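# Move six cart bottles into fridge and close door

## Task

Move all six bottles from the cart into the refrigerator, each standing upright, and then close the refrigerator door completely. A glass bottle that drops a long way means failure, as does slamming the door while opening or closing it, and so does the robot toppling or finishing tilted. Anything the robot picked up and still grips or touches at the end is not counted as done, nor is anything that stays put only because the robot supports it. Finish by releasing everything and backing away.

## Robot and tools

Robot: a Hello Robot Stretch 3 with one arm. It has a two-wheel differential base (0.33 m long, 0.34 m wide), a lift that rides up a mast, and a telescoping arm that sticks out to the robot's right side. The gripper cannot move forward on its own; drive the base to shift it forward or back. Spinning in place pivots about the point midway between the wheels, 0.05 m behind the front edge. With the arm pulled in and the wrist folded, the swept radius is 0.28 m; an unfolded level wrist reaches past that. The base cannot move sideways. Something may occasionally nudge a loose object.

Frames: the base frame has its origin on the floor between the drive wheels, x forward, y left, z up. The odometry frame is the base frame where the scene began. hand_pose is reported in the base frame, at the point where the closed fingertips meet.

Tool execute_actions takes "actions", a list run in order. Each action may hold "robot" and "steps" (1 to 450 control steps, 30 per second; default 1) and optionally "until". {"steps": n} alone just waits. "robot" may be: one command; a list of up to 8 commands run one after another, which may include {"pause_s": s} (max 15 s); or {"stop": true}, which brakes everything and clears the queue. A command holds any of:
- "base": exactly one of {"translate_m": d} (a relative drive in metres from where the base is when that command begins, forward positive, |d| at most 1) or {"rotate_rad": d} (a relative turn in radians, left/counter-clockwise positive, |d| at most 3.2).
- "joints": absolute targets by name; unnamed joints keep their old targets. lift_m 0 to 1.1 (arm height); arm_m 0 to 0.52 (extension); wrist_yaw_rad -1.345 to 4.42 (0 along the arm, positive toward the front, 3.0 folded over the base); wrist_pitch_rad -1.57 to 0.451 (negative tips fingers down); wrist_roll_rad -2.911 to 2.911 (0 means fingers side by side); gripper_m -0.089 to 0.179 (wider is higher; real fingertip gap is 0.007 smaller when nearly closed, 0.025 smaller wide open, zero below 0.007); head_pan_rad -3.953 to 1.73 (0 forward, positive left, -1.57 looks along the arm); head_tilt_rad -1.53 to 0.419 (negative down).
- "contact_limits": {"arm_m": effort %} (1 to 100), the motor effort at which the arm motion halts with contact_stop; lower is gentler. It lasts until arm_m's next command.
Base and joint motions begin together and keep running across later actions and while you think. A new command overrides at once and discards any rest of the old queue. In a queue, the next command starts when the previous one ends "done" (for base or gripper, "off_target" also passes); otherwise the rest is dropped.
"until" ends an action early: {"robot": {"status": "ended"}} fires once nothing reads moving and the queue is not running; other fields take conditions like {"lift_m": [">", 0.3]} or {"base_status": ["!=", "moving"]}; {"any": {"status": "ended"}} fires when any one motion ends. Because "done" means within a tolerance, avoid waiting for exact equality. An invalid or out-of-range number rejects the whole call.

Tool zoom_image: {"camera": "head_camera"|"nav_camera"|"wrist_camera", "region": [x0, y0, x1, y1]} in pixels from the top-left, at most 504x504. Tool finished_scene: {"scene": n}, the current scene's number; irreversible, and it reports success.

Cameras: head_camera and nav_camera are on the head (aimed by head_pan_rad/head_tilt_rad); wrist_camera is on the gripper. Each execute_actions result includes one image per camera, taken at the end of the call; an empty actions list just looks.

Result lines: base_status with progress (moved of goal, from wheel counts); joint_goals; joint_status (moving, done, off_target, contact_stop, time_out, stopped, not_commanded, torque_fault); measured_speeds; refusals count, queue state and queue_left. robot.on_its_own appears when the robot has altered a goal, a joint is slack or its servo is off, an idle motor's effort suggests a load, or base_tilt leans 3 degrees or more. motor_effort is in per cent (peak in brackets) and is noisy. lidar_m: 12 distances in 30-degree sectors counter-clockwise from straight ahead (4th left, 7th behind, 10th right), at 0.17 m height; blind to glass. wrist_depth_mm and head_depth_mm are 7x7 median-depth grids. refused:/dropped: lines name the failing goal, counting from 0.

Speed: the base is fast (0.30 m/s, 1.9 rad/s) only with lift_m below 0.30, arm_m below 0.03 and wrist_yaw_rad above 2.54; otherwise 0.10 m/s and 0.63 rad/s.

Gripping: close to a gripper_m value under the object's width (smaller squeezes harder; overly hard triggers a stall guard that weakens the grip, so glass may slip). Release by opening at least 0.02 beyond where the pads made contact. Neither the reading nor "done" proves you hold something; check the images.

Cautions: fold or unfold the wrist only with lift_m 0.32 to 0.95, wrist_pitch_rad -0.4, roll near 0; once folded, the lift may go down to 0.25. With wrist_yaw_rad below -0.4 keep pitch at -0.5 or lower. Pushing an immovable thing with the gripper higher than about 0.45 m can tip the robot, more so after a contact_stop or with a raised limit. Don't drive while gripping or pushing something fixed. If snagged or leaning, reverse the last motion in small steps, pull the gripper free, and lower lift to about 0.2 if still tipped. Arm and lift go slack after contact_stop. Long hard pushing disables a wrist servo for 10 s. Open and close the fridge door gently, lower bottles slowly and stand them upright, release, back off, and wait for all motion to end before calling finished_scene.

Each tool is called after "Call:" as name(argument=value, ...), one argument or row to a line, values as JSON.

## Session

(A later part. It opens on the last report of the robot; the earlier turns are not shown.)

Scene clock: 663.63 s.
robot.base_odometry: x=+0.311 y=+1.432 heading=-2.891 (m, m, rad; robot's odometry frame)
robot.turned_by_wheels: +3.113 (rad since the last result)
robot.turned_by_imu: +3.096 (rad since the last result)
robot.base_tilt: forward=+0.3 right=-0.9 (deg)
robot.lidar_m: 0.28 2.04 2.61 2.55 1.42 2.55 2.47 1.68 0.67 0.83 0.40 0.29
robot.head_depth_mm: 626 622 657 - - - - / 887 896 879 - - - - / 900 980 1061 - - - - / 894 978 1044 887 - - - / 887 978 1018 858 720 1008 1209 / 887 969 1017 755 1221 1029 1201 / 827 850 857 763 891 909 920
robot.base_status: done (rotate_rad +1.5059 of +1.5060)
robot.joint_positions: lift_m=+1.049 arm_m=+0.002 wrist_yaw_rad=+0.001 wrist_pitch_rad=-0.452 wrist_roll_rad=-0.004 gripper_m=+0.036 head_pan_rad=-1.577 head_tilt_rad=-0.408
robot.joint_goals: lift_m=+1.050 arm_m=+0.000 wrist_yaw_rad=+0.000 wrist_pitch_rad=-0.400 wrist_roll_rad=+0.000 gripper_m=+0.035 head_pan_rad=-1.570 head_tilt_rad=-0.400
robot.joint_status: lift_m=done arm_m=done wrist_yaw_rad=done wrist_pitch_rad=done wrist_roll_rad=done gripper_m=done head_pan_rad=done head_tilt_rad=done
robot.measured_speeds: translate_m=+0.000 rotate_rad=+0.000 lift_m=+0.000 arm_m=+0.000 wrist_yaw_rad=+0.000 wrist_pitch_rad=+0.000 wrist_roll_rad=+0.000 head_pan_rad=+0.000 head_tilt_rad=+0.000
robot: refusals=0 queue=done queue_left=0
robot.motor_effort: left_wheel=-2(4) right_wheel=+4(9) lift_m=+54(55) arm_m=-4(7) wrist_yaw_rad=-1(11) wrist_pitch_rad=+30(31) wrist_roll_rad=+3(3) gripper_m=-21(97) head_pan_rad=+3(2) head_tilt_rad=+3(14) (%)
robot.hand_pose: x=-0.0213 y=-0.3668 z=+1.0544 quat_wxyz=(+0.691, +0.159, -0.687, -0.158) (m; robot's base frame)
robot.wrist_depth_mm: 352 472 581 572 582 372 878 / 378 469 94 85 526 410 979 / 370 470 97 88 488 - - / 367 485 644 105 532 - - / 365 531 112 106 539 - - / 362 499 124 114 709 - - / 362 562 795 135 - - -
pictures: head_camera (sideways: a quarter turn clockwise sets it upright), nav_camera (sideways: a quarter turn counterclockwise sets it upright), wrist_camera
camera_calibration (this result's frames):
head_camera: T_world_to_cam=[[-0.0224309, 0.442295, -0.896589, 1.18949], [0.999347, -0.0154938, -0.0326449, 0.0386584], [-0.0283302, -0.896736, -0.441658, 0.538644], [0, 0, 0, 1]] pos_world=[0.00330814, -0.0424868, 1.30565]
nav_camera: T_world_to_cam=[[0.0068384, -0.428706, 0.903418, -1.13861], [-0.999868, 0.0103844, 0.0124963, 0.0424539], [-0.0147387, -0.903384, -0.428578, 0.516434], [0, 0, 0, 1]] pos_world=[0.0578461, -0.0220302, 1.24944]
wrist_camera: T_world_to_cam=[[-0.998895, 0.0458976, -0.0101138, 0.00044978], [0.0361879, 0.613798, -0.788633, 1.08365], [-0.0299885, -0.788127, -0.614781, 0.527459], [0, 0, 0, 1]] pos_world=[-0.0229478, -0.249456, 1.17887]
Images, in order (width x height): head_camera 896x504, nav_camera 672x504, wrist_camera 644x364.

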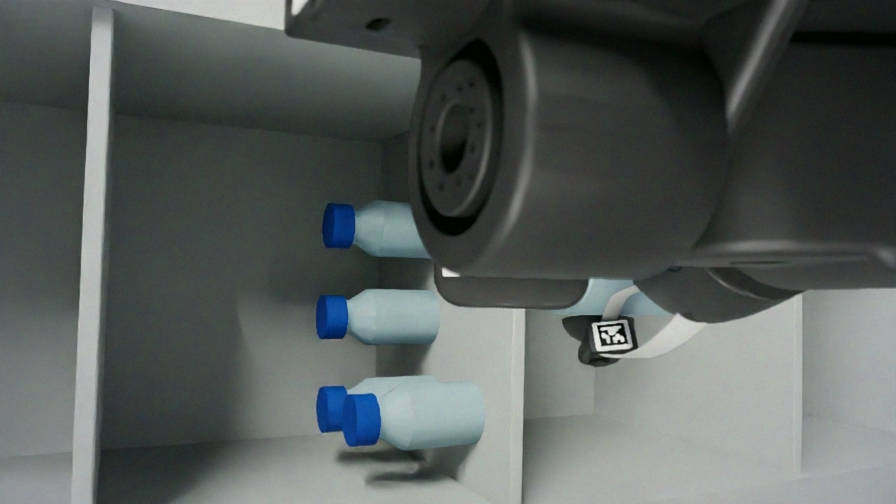

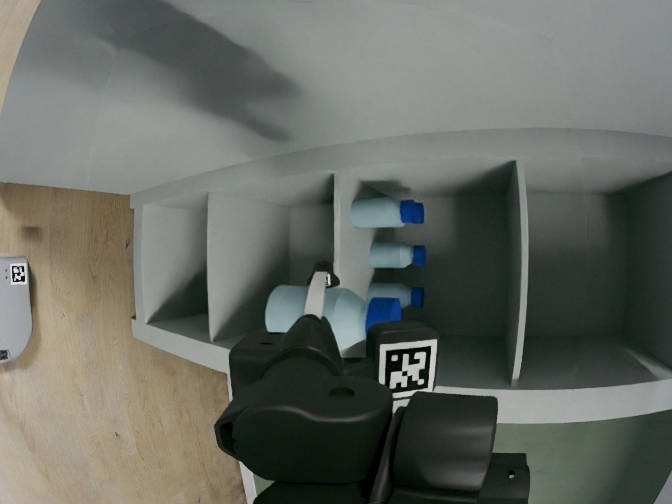

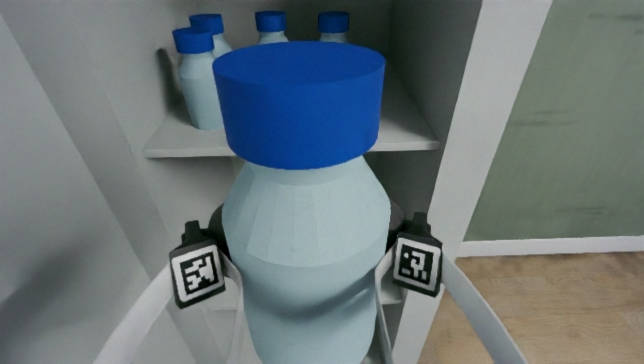

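Call:
execute_actions(
  actions=[
    {"robot":[{"base":{"translate_m":0.06}},{"joints":{"arm_m":0.39}},{"joints":{"lift_m":0.968}},{"joints":{"gripper_m":0.11}},{"joints":{"arm_m":0.0}},{"base":{"translate_m":-0.06},"joints":{"lift_m":1.0,"gripper_m":0.095}}],"steps":450,"until":{"robot":{"status":"ended"}}},
    {"steps":450,"until":{"robot":{"status":"ended"}}},
  ],
)

Call:
execute_actions(
  actions=[
    {"robot":[{"base":{"rotate_rad":-1.506},"joints":{"head_tilt_rad":-0.6}},{"base":{"translate_m":-1.0}},{"base":{"rotate_rad":-1.607}},{"base":{"translate_m":0.55},"joints":{"arm_m":0.28}},{"joints":{"lift_m":0.83}}],"steps":450,"until":{"robot":{"status":"ended"}}},
    {"steps":450,"until":{"robot":{"status":"ended"}}},
    {"steps":450,"until":{"robot":{"status":"ended"}}},
  ],
)

Scene clock: 684.07 s.
robot.base_odometry: x=+0.311 y=+1.432 heading=-2.891 (m, m, rad; robot's odometry frame)
robot.turned_by_wheels: +0.000 (rad since the last result)
robot.turned_by_imu: +0.004 (rad since the last result)
robot.base_tilt: forward=+0.3 right=-1.0 (deg)
robot.lidar_m: 0.28 2.04 2.62 2.55 1.41 2.56 2.47 1.69 0.67 0.83 0.40 0.29
robot.head_depth_mm: 628 623 630 679 - - - / 890 894 878 799 849 - - / 902 977 1060 874 1184 - - / 892 980 1048 846 1225 - - / 889 977 1019 741 1228 1022 1211 / 890 976 1018 761 1213 1040 1201 / 809 849 862 758 886 908 921
robot.base_status: done (translate_m -0.0600 of -0.0600)
robot.joint_positions: lift_m=+1.000 arm_m=+0.002 wrist_yaw_rad=-0.001 wrist_pitch_rad=-0.415 wrist_roll_rad=-0.004 gripper_m=+0.095 head_pan_rad=-1.577 head_tilt_rad=-0.408
robot.joint_goals: lift_m=+1.000 arm_m=+0.000 wrist_yaw_rad=+0.000 wrist_pitch_rad=-0.400 wrist_roll_rad=+0.000 gripper_m=+0.095 head_pan_rad=-1.570 head_tilt_rad=-0.400
robot.joint_status: lift_m=done arm_m=done wrist_yaw_rad=done wrist_pitch_rad=done wrist_roll_rad=done gripper_m=done head_pan_rad=done head_tilt_rad=done
robot.measured_speeds: translate_m=+0.000 rotate_rad=+0.000 lift_m=+0.000 arm_m=+0.000 wrist_yaw_rad=+0.000 wrist_pitch_rad=+0.000 wrist_roll_rad=+0.000 head_pan_rad=+0.000 head_tilt_rad=+0.000
robot: refusals=0 queue=done queue_left=0
robot.motor_effort: left_wheel=-2(5) right_wheel=+3(9) lift_m=+49(55) arm_m=-4(7) wrist_yaw_rad=+1(6) wrist_pitch_rad=+9(30) wrist_roll_rad=+3(3) gripper_m=+0(85) head_pan_rad=+3(3) head_tilt_rad=+2(3) (%)
robot.hand_pose: x=-0.0218 y=-0.3716 z=+1.0128 quat_wxyz=(+0.693, +0.146, -0.690, -0.146) (m; robot's base frame)
robot.wrist_depth_mm: 348 448 513 560 592 367 872 / 373 460 472 584 546 404 982 / 371 455 481 513 471 459 - / 368 486 960 988 614 - - / 362 509 860 858 841 - - / 365 473 716 736 725 - - / 352 569 894 - 906 - -
pictures: head_camera (sideways: a quarter turn clockwise sets it upright), nav_camera (sideways: a quarter turn counterclockwise sets it upright), wrist_camera
camera_calibration (this result's frames):
head_camera: T_world_to_cam=[[-0.0224321, 0.442084, -0.896693, 1.18963], [0.999347, -0.0155015, -0.0326426, 0.0386554], [-0.0283308, -0.89684, -0.441447, 0.538369], [0, 0, 0, 1]] pos_world=[0.00330815, -0.0424859, 1.30566]
nav_camera: T_world_to_cam=[[0.00683963, -0.428493, 0.903519, -1.13874], [-0.999868, 0.0103873, 0.0124952, 0.0424553], [-0.0147393, -0.903485, -0.428365, 0.516157], [0, 0, 0, 1]] pos_world=[0.0578461, -0.0220425, 1.24945]
wrist_camera: T_world_to_cam=[[-0.998796, 0.0476099, -0.0118439, 0.0021687], [0.0374541, 0.584019, -0.810875, 1.06531], [-0.0316886, -0.810343, -0.585099, 0.459733], [0, 0, 0, 1]] pos_world=[-0.0231658, -0.249724, 1.13285]
Images, in order (width x height): head_camera 896x504, nav_camera 672x504, wrist_camera 644x364.

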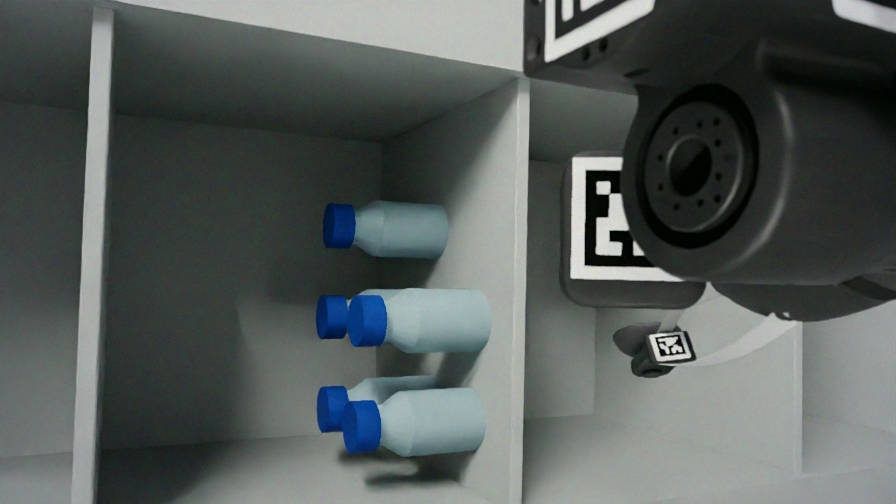

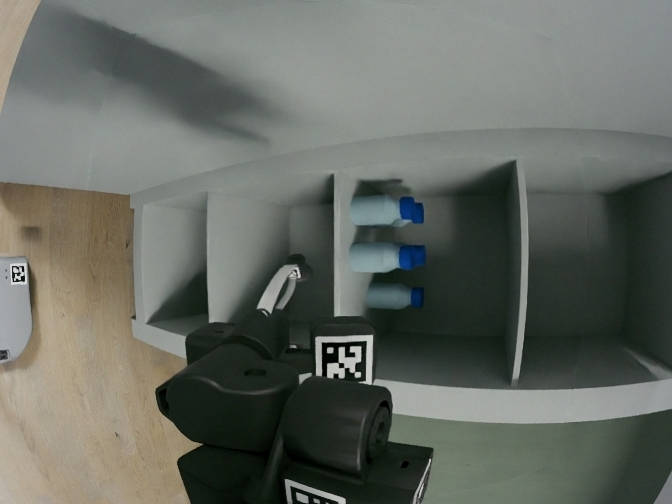

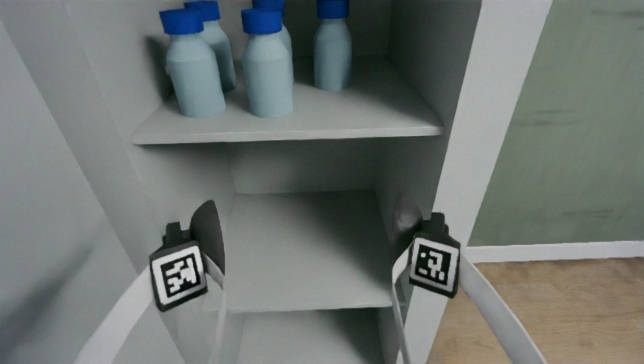

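Scene clock: 710.53 s.
robot.base_odometry: x=+1.150 y=+0.633 heading=+0.280 (m, m, rad; robot's odometry frame)
robot.turned_by_wheels: -3.113 (rad since the last result)
robot.turned_by_imu: -3.084 (rad since the last result)
robot.base_tilt: forward=+0.4 right=-0.9 (deg)
robot.lidar_m: 1.85 1.95 2.23 1.65 1.33 2.97 2.41 2.14 0.26 0.24 0.25 0.31
robot.head_depth_mm: 1359 1519 1692 1922 1918 - - / 1353 1503 1697 1857 - 560 455 / 1368 1510 1653 - 658 571 461 / 1366 1512 1616 - 647 567 462 / 1368 1486 1640 882 680 566 452 / 1367 1500 1640 846 677 561 481 / 1381 1510 1651 837 673 559 479
robot.base_status: done (translate_m +0.5500 of +0.5500)
robot.joint_positions: lift_m=+0.831 arm_m=+0.280 wrist_yaw_rad=-0.001 wrist_pitch_rad=-0.415 wrist_roll_rad=-0.004 gripper_m=+0.095 head_pan_rad=-1.577 head_tilt_rad=-0.593
robot.joint_goals: lift_m=+0.830 arm_m=+0.280 wrist_yaw_rad=+0.000 wrist_pitch_rad=-0.400 wrist_roll_rad=+0.000 gripper_m=+0.095 head_pan_rad=-1.570 head_tilt_rad=-0.600
robot.joint_status: lift_m=done arm_m=done wrist_yaw_rad=done wrist_pitch_rad=done wrist_roll_rad=done gripper_m=done head_pan_rad=done head_tilt_rad=done
robot.measured_speeds: translate_m=+0.000 rotate_rad=+0.000 lift_m=+0.000 arm_m=+0.000 wrist_yaw_rad=+0.000 wrist_pitch_rad=+0.000 wrist_roll_rad=+0.000 head_pan_rad=+0.000 head_tilt_rad=+0.000
robot: refusals=0 queue=done queue_left=0
robot.motor_effort: left_wheel=+1(4) right_wheel=-1(6) lift_m=+21(49) arm_m=+2(1) wrist_yaw_rad=+1(1) wrist_pitch_rad=+8(9) wrist_roll_rad=+3(3) gripper_m=+0(1) head_pan_rad=+3(3) head_tilt_rad=-2(13) (%)
robot.hand_pose: x=-0.0218 y=-0.6493 z=+0.8438 quat_wxyz=(+0.693, +0.146, -0.690, -0.146) (m; robot's base frame)
robot.wrist_depth_mm: 942 934 943 248 953 953 939 / - - - 265 - - - / 316 327 348 293 315 - - / 307 301 299 297 273 210 - / 246 246 243 241 240 179 - / 207 207 202 203 197 172 133 / 179 177 177 176 175 166 129
pictures: head_camera (sideways: a quarter turn clockwise sets it upright), nav_camera (sideways: a quarter turn counterclockwise sets it upright), wrist_camera
camera_calibration (this result's frames):
head_camera: T_world_to_cam=[[-0.021526, 0.599132, -0.800361, 1.06401], [0.999382, -0.00934303, -0.0338728, 0.0402488], [-0.0277721, -0.800596, -0.59856, 0.742784], [0, 0, 0, 1]] pos_world=[0.00330858, -0.0424334, 1.29755]
nav_camera: T_world_to_cam=[[0.00592497, -0.587023, 0.809549, -1.01619], [-0.999882, 0.00801311, 0.0131285, 0.041634], [-0.0141937, -0.809531, -0.586906, 0.722434], [0, 0, 0, 1]] pos_world=[0.057904, -0.0120272, 1.24611]
wrist_camera: T_world_to_cam=[[-0.998798, 0.0475658, -0.0118443, 0.01337], [0.0374286, 0.584021, -0.810875, 1.09046], [-0.0316526, -0.810344, -0.585099, 0.135821], [0, 0, 0, 1]] pos_world=[-0.0231613, -0.527424, 0.963851]
Images, in order (width x height): head_camera 896x504, nav_camera 672x504, wrist_camera 644x364.

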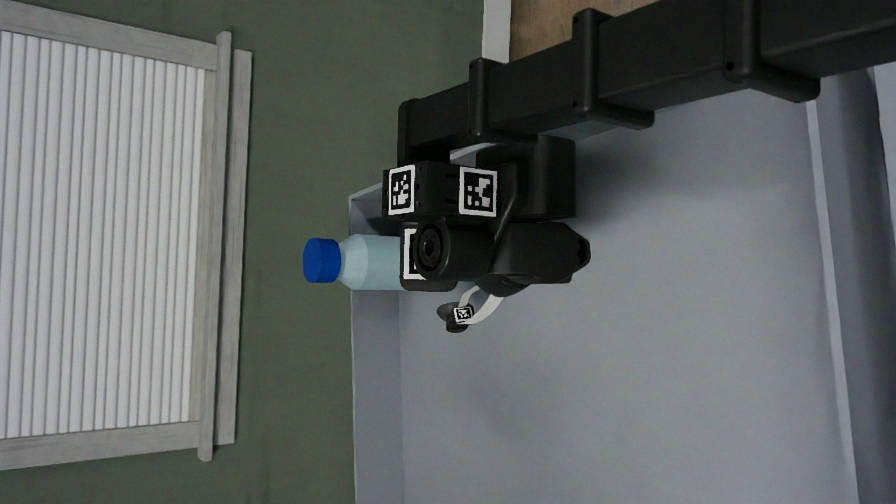

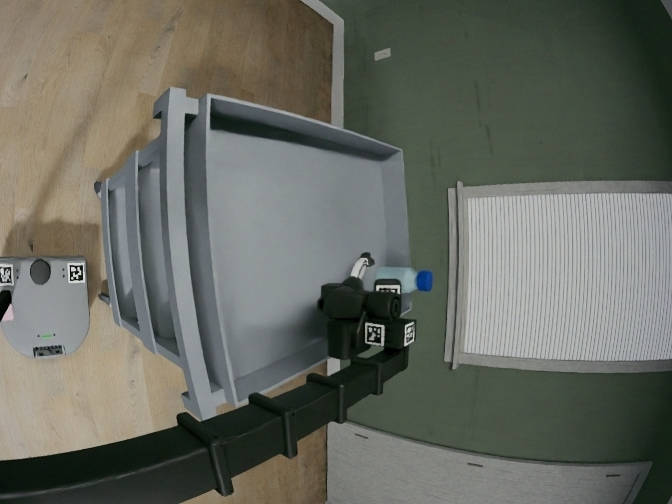

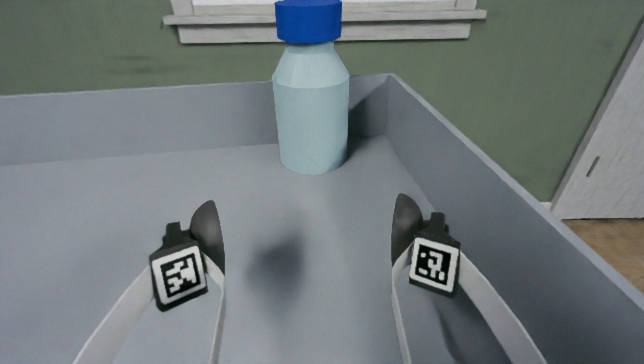

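Call:
execute_actions(
  actions=[
    {"robot":[{"joints":{"arm_m":0.47}},{"joints":{"gripper_m":0.035}},{"joints":{"lift_m":0.98}},{"joints":{"arm_m":0,"lift_m":1.05,"head_tilt_rad":-0.4}}],"steps":450,"until":{"robot":{"status":"ended"}}},
  ],
)

Scene clock: 730.57 s.
robot.base_odometry: x=+1.150 y=+0.633 heading=+0.280 (m, m, rad; robot's odometry frame)
robot.turned_by_wheels: +0.000 (rad since the last result)
robot.turned_by_imu: +0.003 (rad since the last result)
robot.base_tilt: forward=+0.3 right=-0.9 (deg)
robot.lidar_m: 1.85 1.94 2.23 1.64 1.33 2.97 2.41 2.13 0.27 0.25 0.25 0.32
robot.head_depth_mm: 1357 1462 1542 - - - - / 1356 1462 1569 - - - - / 1353 1461 1580 - - - - / 1352 1453 1581 1678 - - - / 1355 1459 1568 1679 891 649 549 / 1359 1461 1575 1705 850 666 545 / 1359 1458 1582 1700 847 662 543
robot.base_status: done (translate_m +0.5500 of +0.5500)
robot.joint_positions: lift_m=+1.049 arm_m=+0.002 wrist_yaw_rad=+0.000 wrist_pitch_rad=-0.451 wrist_roll_rad=-0.004 gripper_m=+0.036 head_pan_rad=-1.577 head_tilt_rad=-0.408
robot.joint_goals: lift_m=+1.050 arm_m=+0.000 wrist_yaw_rad=+0.000 wrist_pitch_rad=-0.400 wrist_roll_rad=+0.000 gripper_m=+0.035 head_pan_rad=-1.570 head_tilt_rad=-0.400
robot.joint_status: lift_m=done arm_m=done wrist_yaw_rad=done wrist_pitch_rad=done wrist_roll_rad=done gripper_m=done head_pan_rad=done head_tilt_rad=done
robot.measured_speeds: translate_m=+0.000 rotate_rad=+0.000 lift_m=+0.000 arm_m=+0.000 wrist_yaw_rad=+0.000 wrist_pitch_rad=+0.000 wrist_roll_rad=+0.000 head_pan_rad=+0.000 head_tilt_rad=+0.000
robot: refusals=0 queue=done queue_left=0
robot.motor_effort: left_wheel=+1(1) right_wheel=-1(2) lift_m=+54(57) arm_m=-4(5) wrist_yaw_rad=+0(3) wrist_pitch_rad=+29(30) wrist_roll_rad=+3(3) gripper_m=-20(96) head_pan_rad=+3(3) head_tilt_rad=+3(17) (%)
robot.hand_pose: x=-0.0214 y=-0.3670 z=+1.0547 quat_wxyz=(+0.691, +0.159, -0.688, -0.158) (m; robot's base frame)
robot.wrist_depth_mm: - - - - - - - / - - 94 86 - - - / - - 99 89 - - - / - 612 596 106 - - - / - 524 113 107 - - - / 440 448 125 116 415 - - / 372 391 377 136 373 - -
pictures: head_camera (sideways: a quarter turn clockwise sets it upright), nav_camera (sideways: a quarter turn counterclockwise sets it upright), wrist_camera
camera_calibration (this result's frames):
head_camera: T_world_to_cam=[[-0.0224311, 0.442316, -0.896579, 1.18948], [0.999347, -0.0154923, -0.0326451, 0.0386587], [-0.0283295, -0.896726, -0.441679, 0.538671], [0, 0, 0, 1]] pos_world=[0.00330817, -0.0424869, 1.30564]
nav_camera: T_world_to_cam=[[0.00683859, -0.428727, 0.903408, -1.13859], [-0.999868, 0.0103834, 0.0124964, 0.0424538], [-0.014738, -0.903374, -0.428599, 0.516462], [0, 0, 0, 1]] pos_world=[0.0578461, -0.0220289, 1.24944]
wrist_camera: T_world_to_cam=[[-0.998872, 0.046378, -0.0101776, 0.000596877], [0.0364922, 0.612707, -0.789467, 1.08449], [-0.030378, -0.788948, -0.613709, 0.526059], [0, 0, 0, 1]] pos_world=[-0.0229986, -0.249469, 1.17902]
Images, in order (width x height): head_camera 896x504, nav_camera 672x504, wrist_camera 644x364.

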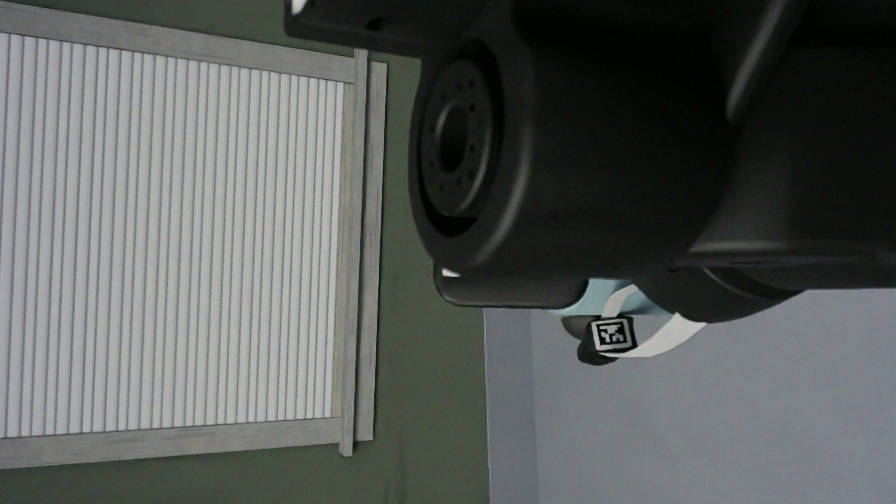

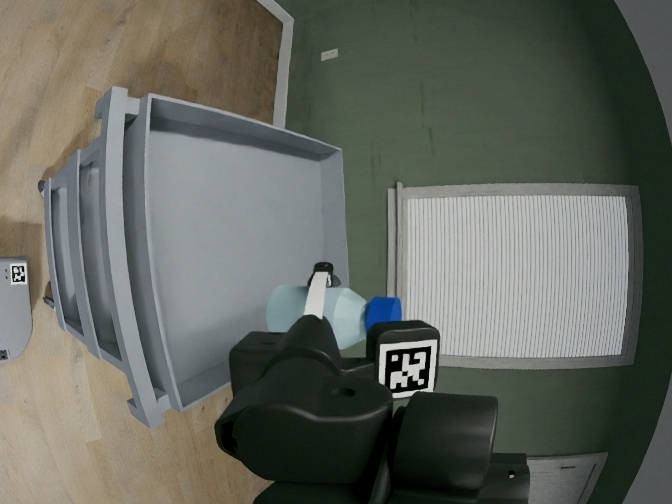

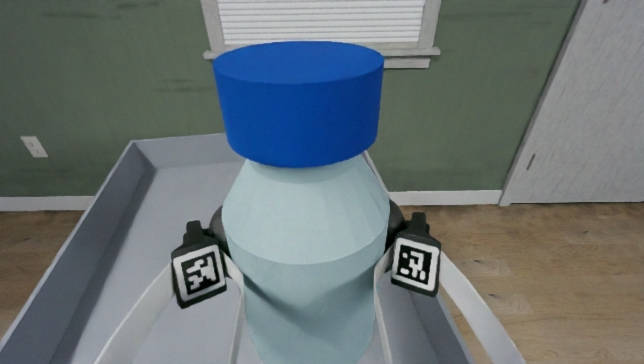

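Call:
execute_actions(
  actions=[
    {"robot":[{"base":{"translate_m":-0.55}},{"base":{"rotate_rad":1.607}},{"base":{"translate_m":1.0}},{"base":{"rotate_rad":1.506}},{"base":{"translate_m":-0.045}},{"joints":{"arm_m":0.2}}],"steps":450,"until":{"robot":{"status":"ended"}}},
    {"steps":450,"until":{"robot":{"status":"ended"}}},
    {"steps":450,"until":{"robot":{"status":"ended"}}},
  ],
)

Scene clock: 766.70 s.
robot.base_odometry: x=+0.355 y=+1.443 heading=-2.891 (m, m, rad; robot's odometry frame)
robot.turned_by_wheels: +3.113 (rad since the last result)
robot.turned_by_imu: +3.094 (rad since the last result)
robot.base_tilt: forward=+0.4 right=-1.0 (deg)
robot.lidar_m: 0.33 2.07 2.62 1.84 1.31 2.51 2.42 1.69 0.66 0.66 0.46 0.34
robot.head_depth_mm: 533 562 - 1290 1406 1580 1439 / 701 695 - - 744 811 942 / 900 957 - - 1104 984 939 / 893 974 - - 1246 1049 1206 / 893 974 1029 747 1225 1036 1209 / 884 976 1027 752 1217 1026 1199 / 884 952 899 742 1063 999 1026
robot.base_status: done (translate_m -0.0450 of -0.0450)
robot.joint_positions: lift_m=+1.049 arm_m=+0.200 wrist_yaw_rad=+0.000 wrist_pitch_rad=-0.451 wrist_roll_rad=-0.004 gripper_m=+0.036 head_pan_rad=-1.577 head_tilt_rad=-0.408
robot.joint_goals: lift_m=+1.050 arm_m=+0.200 wrist_yaw_rad=+0.000 wrist_pitch_rad=-0.400 wrist_roll_rad=+0.000 gripper_m=+0.035 head_pan_rad=-1.570 head_tilt_rad=-0.400
robot.joint_status: lift_m=done arm_m=done wrist_yaw_rad=done wrist_pitch_rad=done wrist_roll_rad=done gripper_m=done head_pan_rad=done head_tilt_rad=done
robot.measured_speeds: translate_m=+0.000 rotate_rad=+0.000 lift_m=+0.000 arm_m=+0.000 wrist_yaw_rad=+0.000 wrist_pitch_rad=+0.000 wrist_roll_rad=+0.000 head_pan_rad=+0.000 head_tilt_rad=+0.000
robot: refusals=0 queue=done queue_left=0
robot.motor_effort: left_wheel=-2(5) right_wheel=+4(9) lift_m=+54(54) arm_m=+3(4) wrist_yaw_rad=+0(0) wrist_pitch_rad=+29(29) wrist_roll_rad=+3(3) gripper_m=-20(20) head_pan_rad=+3(3) head_tilt_rad=+3(3) (%)
robot.hand_pose: x=-0.0214 y=-0.5647 z=+1.0547 quat_wxyz=(+0.691, +0.159, -0.688, -0.158) (m; robot's base frame)
robot.wrist_depth_mm: 374 543 564 567 444 235 186 / 334 391 93 86 398 237 204 / 331 326 99 90 402 240 227 / 357 349 308 105 384 259 930 / 334 336 113 107 328 290 - / 365 495 125 116 454 339 - / 385 559 645 136 487 - -
pictures: head_camera (sideways: a quarter turn clockwise sets it upright), nav_camera (sideways: a quarter turn counterclockwise sets it upright), wrist_camera
camera_calibration (this result's frames):
head_camera: T_world_to_cam=[[-0.022431, 0.44231, -0.896582, 1.18948], [0.999347, -0.0154928, -0.032645, 0.0386586], [-0.0283298, -0.896728, -0.441674, 0.538664], [0, 0, 0, 1]] pos_world=[0.00330816, -0.0424869, 1.30565]
nav_camera: T_world_to_cam=[[0.00683847, -0.428721, 0.903411, -1.1386], [-0.999868, 0.0103838, 0.0124963, 0.0424538], [-0.0147383, -0.903377, -0.428594, 0.516454], [0, 0, 0, 1]] pos_world=[0.0578461, -0.0220293, 1.24944]
wrist_camera: T_world_to_cam=[[-0.998872, 0.0463741, -0.0101698, 0.00975536], [0.0364837, 0.612709, -0.789466, 1.20562], [-0.0303797, -0.788947, -0.61371, 0.370085], [0, 0, 0, 1]] pos_world=[-0.022998, -0.447169, 1.17902]
Images, in order (width x height): head_camera 896x504, nav_camera 672x504, wrist_camera 644x364.

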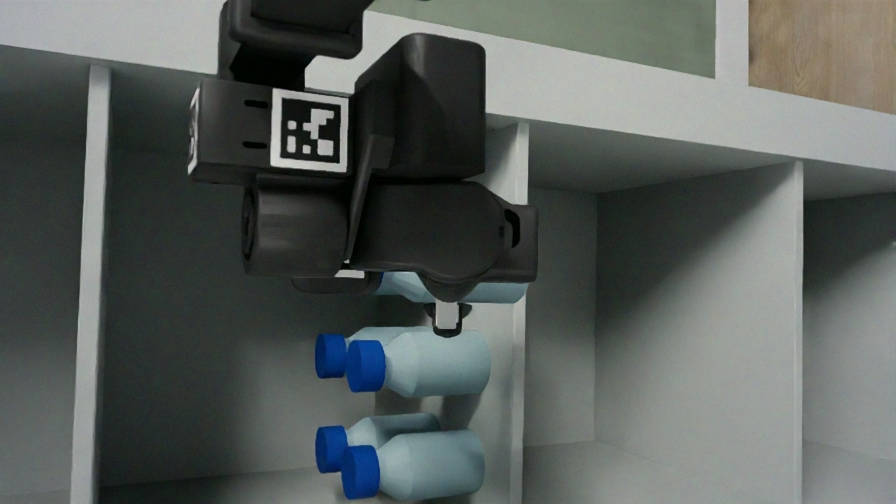

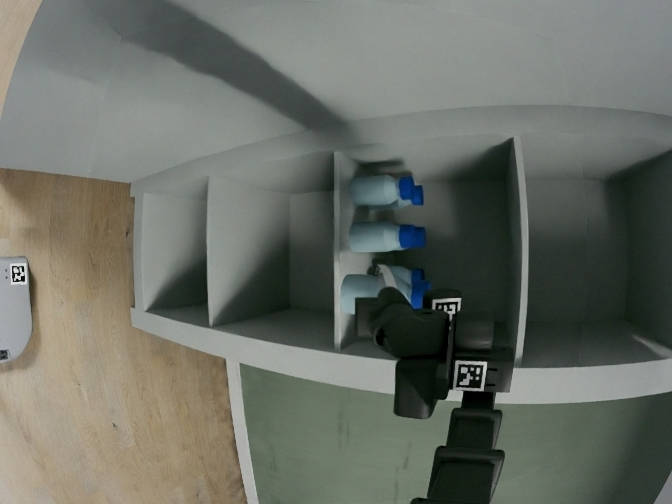

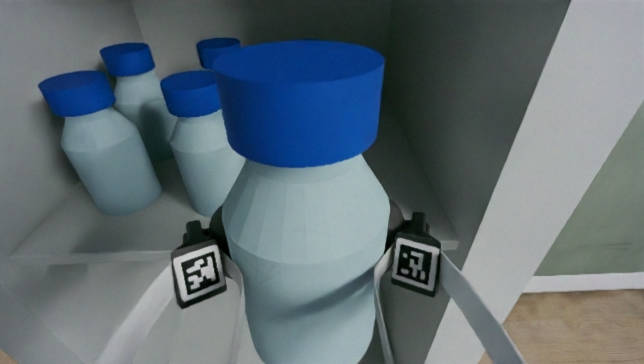

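Call:
execute_actions(
  actions=[
    {"robot":[{"joints":{"arm_m":0.39}},{"joints":{"lift_m":0.968}},{"joints":{"gripper_m":0.10}},{"joints":{"arm_m":0}}],"steps":450,"until":{"robot":{"status":"ended"}}},
  ],
)

Scene clock: 779.60 s.
robot.base_odometry: x=+0.355 y=+1.443 heading=-2.891 (m, m, rad; robot's odometry frame)
robot.turned_by_wheels: +0.000 (rad since the last result)
robot.turned_by_imu: +0.002 (rad since the last result)
robot.base_tilt: forward=+0.4 right=-0.9 (deg)
robot.lidar_m: 0.33 2.08 2.61 1.84 1.31 2.50 2.42 1.69 0.66 0.66 0.46 0.34
robot.head_depth_mm: 535 570 615 686 1412 - - / 705 694 682 685 743 801 - / 906 972 1039 870 992 - - / 892 974 1039 742 1232 - - / 887 976 1032 763 1235 1039 1207 / 886 976 1025 751 1229 1032 1198 / 883 951 901 741 1072 998 1029
robot.base_status: done (translate_m -0.0450 of -0.0450)
robot.joint_positions: lift_m=+0.969 arm_m=+0.002 wrist_yaw_rad=-0.001 wrist_pitch_rad=-0.413 wrist_roll_rad=-0.004 gripper_m=+0.100 head_pan_rad=-1.577 head_tilt_rad=-0.408
robot.joint_goals: lift_m=+0.968 arm_m=+0.000 wrist_yaw_rad=+0.000 wrist_pitch_rad=-0.400 wrist_roll_rad=+0.000 gripper_m=+0.100 head_pan_rad=-1.570 head_tilt_rad=-0.400
robot.joint_status: lift_m=done arm_m=done wrist_yaw_rad=done wrist_pitch_rad=done wrist_roll_rad=done gripper_m=done head_pan_rad=done head_tilt_rad=done
robot.measured_speeds: translate_m=+0.000 rotate_rad=+0.000 lift_m=+0.000 arm_m=+0.000 wrist_yaw_rad=+0.000 wrist_pitch_rad=+0.000 wrist_roll_rad=+0.000 head_pan_rad=+0.000 head_tilt_rad=+0.000
robot: refusals=0 queue=done queue_left=0
robot.motor_effort: left_wheel=-2(3) right_wheel=+4(6) lift_m=+20(54) arm_m=-3(3) wrist_yaw_rad=+1(4) wrist_pitch_rad=+7(29) wrist_roll_rad=+3(3) gripper_m=+0(84) head_pan_rad=+3(2) head_tilt_rad=+3(4) (%)
robot.hand_pose: x=-0.0218 y=-0.3719 z=+0.9823 quat_wxyz=(+0.693, +0.145, -0.691, -0.146) (m; robot's base frame)
robot.wrist_depth_mm: 377 459 533 725 437 831 882 / 387 467 473 474 446 939 979 / 420 476 866 892 454 - - / 440 541 922 970 512 - - / 420 541 831 832 742 - - / 417 541 705 722 674 - - / 405 646 942 - 847 - -
pictures: head_camera (sideways: a quarter turn clockwise sets it upright), nav_camera (sideways: a quarter turn counterclockwise sets it upright), wrist_camera
camera_calibration (this result's frames):
head_camera: T_world_to_cam=[[-0.0224318, 0.442173, -0.896649, 1.18957], [0.999347, -0.0154977, -0.0326436, 0.0386567], [-0.0283301, -0.896796, -0.441537, 0.538485], [0, 0, 0, 1]] pos_world=[0.00330817, -0.0424863, 1.30565]
nav_camera: T_world_to_cam=[[0.00683932, -0.428583, 0.903476, -1.13868], [-0.999868, 0.0103856, 0.0124956, 0.0424547], [-0.0147386, -0.903443, -0.428456, 0.516274], [0, 0, 0, 1]] pos_world=[0.0578461, -0.0220373, 1.24944]
wrist_camera: T_world_to_cam=[[-0.998796, 0.0475797, -0.0119372, 0.00190104], [0.0374432, 0.582252, -0.812146, 1.04134], [-0.0316912, -0.811615, -0.583332, 0.43946], [0, 0, 0, 1]] pos_world=[-0.0231652, -0.249739, 1.10209]
Images, in order (width x height): head_camera 896x504, nav_camera 672x504, wrist_camera 644x364.

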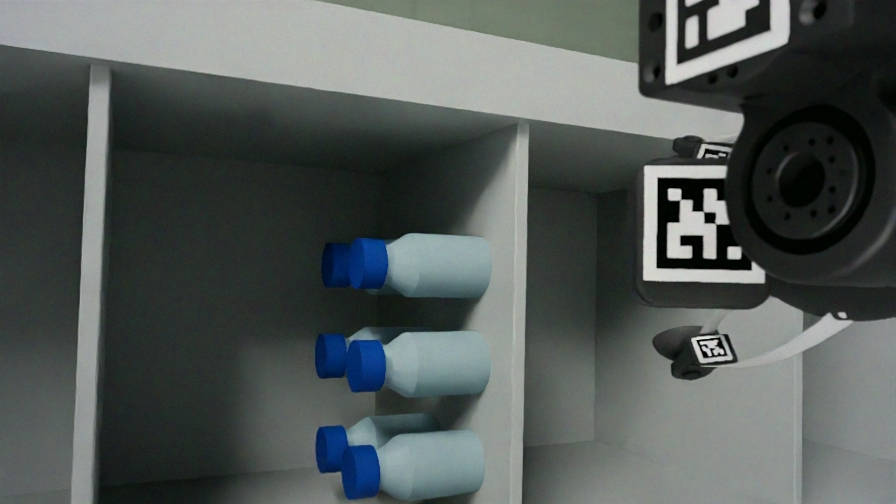

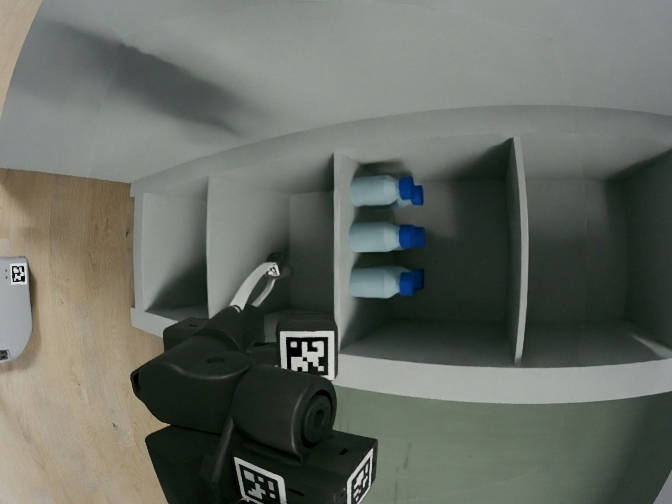

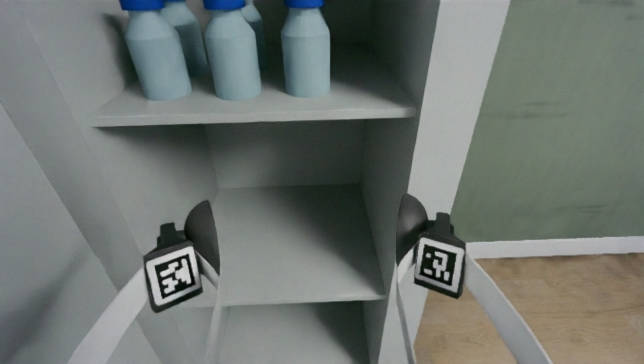

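Call:
execute_actions(
  actions=[
    {"robot":[{"base":{"translate_m":-0.2},"joints":{"lift_m":0.4,"gripper_m":0.0}},{"base":{"rotate_rad":1.57}},{"base":{"translate_m":0.5}},{"base":{"rotate_rad":-1.57}},{"base":{"translate_m":0.9}},{"joints":{"arm_m":0.3}},{"base":{"translate_m":-0.6}}],"steps":450,"until":{"robot":{"status":"ended"}}},
    {"steps":450,"until":{"robot":{"status":"ended"}}},
    {"steps":450,"until":{"robot":{"status":"ended"}}},
  ],
)

Scene clock: 826.23 s.
robot.base_odometry: x=+0.382 y=+0.934 heading=-2.891 (m, m, rad; robot's odometry frame)
robot.turned_by_wheels: +0.000 (rad since the last result)
robot.turned_by_imu: +0.014 (rad since the last result)
robot.base_tilt: forward=+0.3 right=-0.9 (deg)
robot.lidar_m: 1.81 1.81 2.11 2.05 0.93 1.03 2.52 2.38 0.93 0.94 1.76 2.30
robot.head_depth_mm: 762 815 912 1856 2031 1777 1436 / 783 839 896 969 1056 1196 1358 / 808 862 927 998 1097 1207 1314 / 825 889 958 1031 1135 1257 1354 / 852 912 988 1073 1183 1303 1395 / 872 940 1017 1106 1215 1374 1393 / 915 1515 1662 1817 1980 1699 1396
robot.base_status: done (translate_m -0.6000 of -0.6000)
robot.joint_positions: lift_m=+0.401 arm_m=+0.300 wrist_yaw_rad=+0.002 wrist_pitch_rad=-0.417 wrist_roll_rad=-0.003 gripper_m=+0.000 head_pan_rad=-1.577 head_tilt_rad=-0.408
robot.joint_goals: lift_m=+0.400 arm_m=+0.300 wrist_yaw_rad=+0.000 wrist_pitch_rad=-0.400 wrist_roll_rad=+0.000 gripper_m=+0.000 head_pan_rad=-1.570 head_tilt_rad=-0.400
robot.joint_status: lift_m=done arm_m=done wrist_yaw_rad=done wrist_pitch_rad=done wrist_roll_rad=done gripper_m=done head_pan_rad=done head_tilt_rad=done
robot.measured_speeds: translate_m=+0.000 rotate_rad=+0.000 lift_m=+0.000 arm_m=+0.000 wrist_yaw_rad=+0.000 wrist_pitch_rad=+0.000 wrist_roll_rad=+0.000 head_pan_rad=+0.000 head_tilt_rad=+0.000
robot: refusals=0 queue=done queue_left=0
robot.motor_effort: left_wheel=+2(10) right_wheel=-1(38) lift_m=+20(21) arm_m=+2(2) wrist_yaw_rad=-2(12) wrist_pitch_rad=+10(12) wrist_roll_rad=+2(3) gripper_m=-3(85) head_pan_rad=+3(3) head_tilt_rad=+4(4) (%)
robot.hand_pose: x=-0.0211 y=-0.6691 z=+0.4133 quat_wxyz=(+0.693, +0.148, -0.690, -0.146) (m; robot's base frame)
robot.wrist_depth_mm: - 464 427 388 366 340 - / - 524 466 426 396 364 - / - - 521 473 436 404 - / 927 924 591 521 476 451 883 / 761 747 694 - 535 679 725 / 650 633 630 609 596 605 614 / 551 557 545 544 547 540 525
pictures: head_camera (sideways: a quarter turn clockwise sets it upright), nav_camera (sideways: a quarter turn counterclockwise sets it upright), wrist_camera
camera_calibration (this result's frames):
head_camera: T_world_to_cam=[[-0.0224327, 0.442043, -0.896713, 1.18966], [0.999347, -0.0155021, -0.0326421, 0.0386548], [-0.0283302, -0.89686, -0.441406, 0.538316], [0, 0, 0, 1]] pos_world=[0.00330818, -0.0424858, 1.30566]
nav_camera: T_world_to_cam=[[0.00684023, -0.428452, 0.903539, -1.13876], [-0.999868, 0.0103871, 0.012495, 0.0424556], [-0.0147386, -0.903505, -0.428324, 0.516103], [0, 0, 0, 1]] pos_world=[0.0578461, -0.0220449, 1.24945]
wrist_camera: T_world_to_cam=[[-0.99893, 0.044601, -0.0122542, 0.00811642], [0.0360876, 0.585804, -0.809649, 0.753585], [-0.0289326, -0.809225, -0.586786, -0.130534], [0, 0, 0, 1]] pos_world=[-0.0228641, -0.547447, 0.533643]
Images, in order (width x height): head_camera 896x504, nav_camera 672x504, wrist_camera 644x364.

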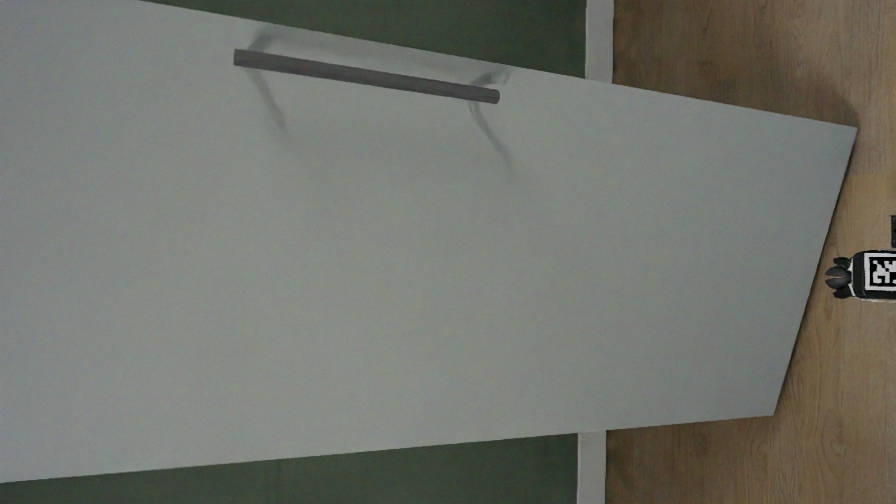

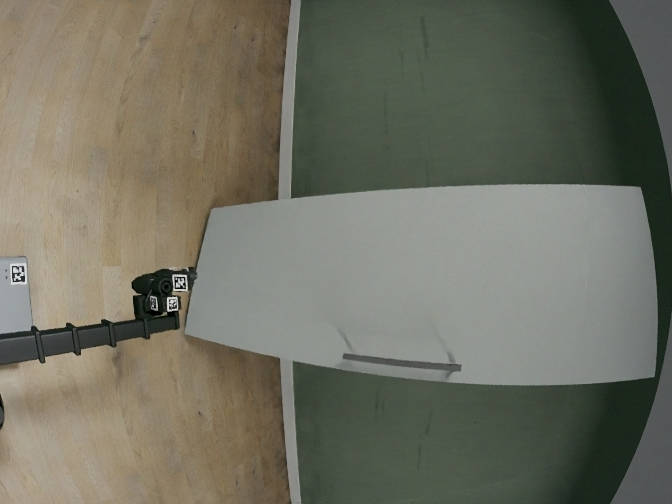

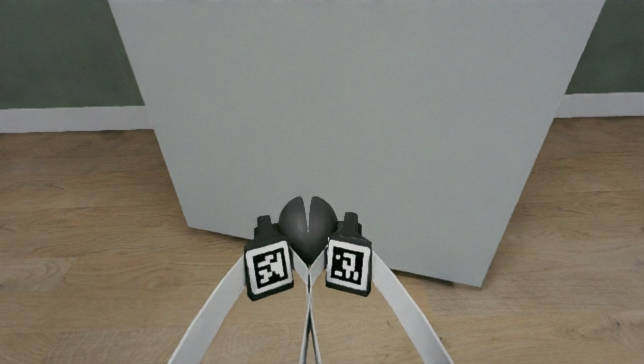

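Door is swinging shut.

Call:
execute_actions(
  actions=[
    {"steps":90},
  ],
)

Scene clock: 831.43 s.
robot.base_odometry: x=+0.382 y=+0.934 heading=-2.891 (m, m, rad; robot's odometry frame)
robot.turned_by_wheels: +0.000 (rad since the last result)
robot.turned_by_imu: +0.001 (rad since the last result)
robot.base_tilt: forward=+0.3 right=-1.0 (deg)
robot.lidar_m: 1.80 1.82 2.11 2.05 0.93 1.03 2.52 2.38 1.11 1.07 1.76 2.30
robot.head_depth_mm: 911 992 1694 1857 2035 1768 1426 / 909 976 1050 1156 1279 1593 1437 / 907 981 1053 1158 1257 1391 1415 / 907 977 1049 1147 1256 1391 1445 / 902 980 1052 1140 1259 1402 1408 / 902 973 1049 1138 1258 1404 1406 / 929 1520 1668 1827 1975 1706 1403
robot.base_status: done (translate_m -0.6000 of -0.6000)
robot.joint_positions: lift_m=+0.401 arm_m=+0.300 wrist_yaw_rad=+0.002 wrist_pitch_rad=-0.417 wrist_roll_rad=-0.003 gripper_m=+0.000 head_pan_rad=-1.577 head_tilt_rad=-0.408
robot.joint_goals: lift_m=+0.400 arm_m=+0.300 wrist_yaw_rad=+0.000 wrist_pitch_rad=-0.400 wrist_roll_rad=+0.000 gripper_m=+0.000 head_pan_rad=-1.570 head_tilt_rad=-0.400
robot.joint_status: lift_m=done arm_m=done wrist_yaw_rad=done wrist_pitch_rad=done wrist_roll_rad=done gripper_m=done head_pan_rad=done head_tilt_rad=done
robot.measured_speeds: translate_m=+0.000 rotate_rad=+0.000 lift_m=+0.000 arm_m=+0.000 wrist_yaw_rad=+0.000 wrist_pitch_rad=+0.000 wrist_roll_rad=+0.000 head_pan_rad=+0.000 head_tilt_rad=+0.000
robot: refusals=0 queue=done queue_left=0
robot.motor_effort: left_wheel=+1(1) right_wheel=-1(1) lift_m=+20(20) arm_m=+3(2) wrist_yaw_rad=-2(2) wrist_pitch_rad=+10(10) wrist_roll_rad=+3(2) gripper_m=-3(3) head_pan_rad=+3(3) head_tilt_rad=+3(2) (%)
robot.hand_pose: x=-0.0211 y=-0.6691 z=+0.4133 quat_wxyz=(+0.693, +0.148, -0.690, -0.146) (m; robot's base frame)
robot.wrist_depth_mm: - 477 475 478 480 489 - / - - 519 523 516 545 - / - - 569 572 583 - - / 935 906 630 642 647 849 873 / 751 744 720 - 713 730 735 / 644 635 638 608 617 618 616 / 552 553 539 540 538 544 538
pictures: head_camera (sideways: a quarter turn clockwise sets it upright), nav_camera (sideways: a quarter turn counterclockwise sets it upright), wrist_camera
camera_calibration (this result's frames):
head_camera: T_world_to_cam=[[-0.0224327, 0.442043, -0.896713, 1.18966], [0.999347, -0.0155021, -0.0326421, 0.0386548], [-0.0283302, -0.89686, -0.441406, 0.538316], [0, 0, 0, 1]] pos_world=[0.00330818, -0.0424858, 1.30566]
nav_camera: T_world_to_cam=[[0.00684023, -0.428452, 0.903539, -1.13876], [-0.999868, 0.0103871, 0.012495, 0.0424556], [-0.0147386, -0.903505, -0.428324, 0.516103], [0, 0, 0, 1]] pos_world=[0.0578461, -0.0220449, 1.24945]
wrist_camera: T_world_to_cam=[[-0.99893, 0.0446008, -0.0122542, 0.00811636], [0.0360876, 0.585804, -0.809649, 0.753585], [-0.0289324, -0.809225, -0.586786, -0.130534], [0, 0, 0, 1]] pos_world=[-0.022864, -0.547447, 0.533643]
Images, in order (width x height): head_camera 896x504, nav_camera 672x504, wrist_camera 644x364.

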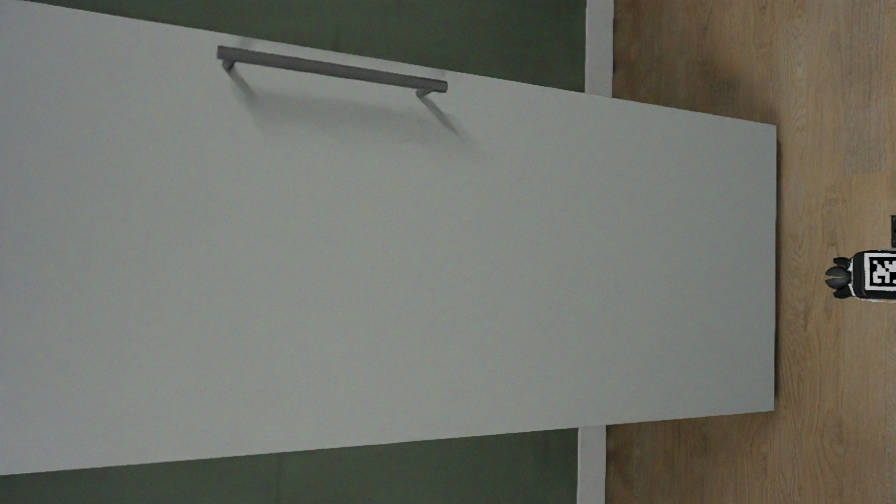

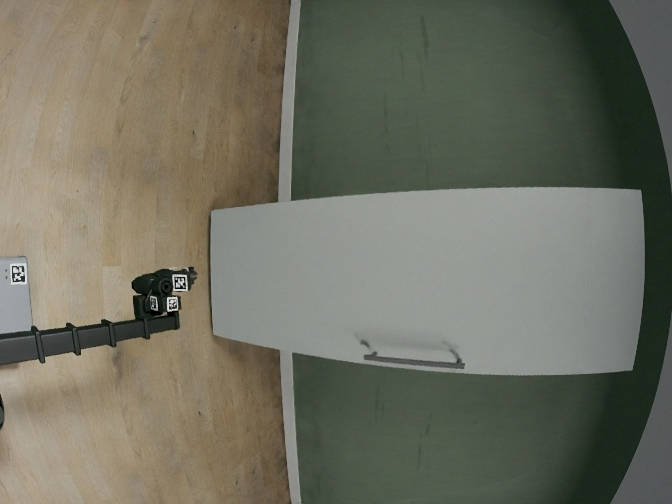

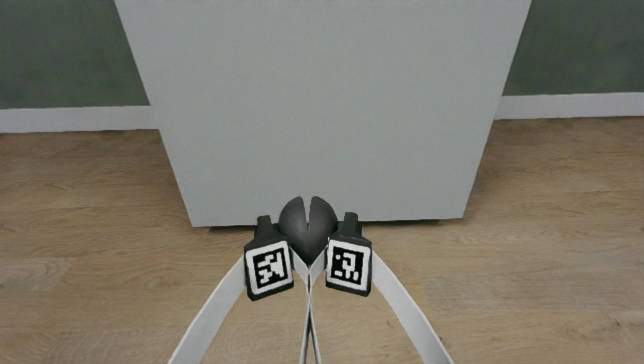

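Call:
finished_scene(
  scene=1,
)

The scene is finished: the task was done.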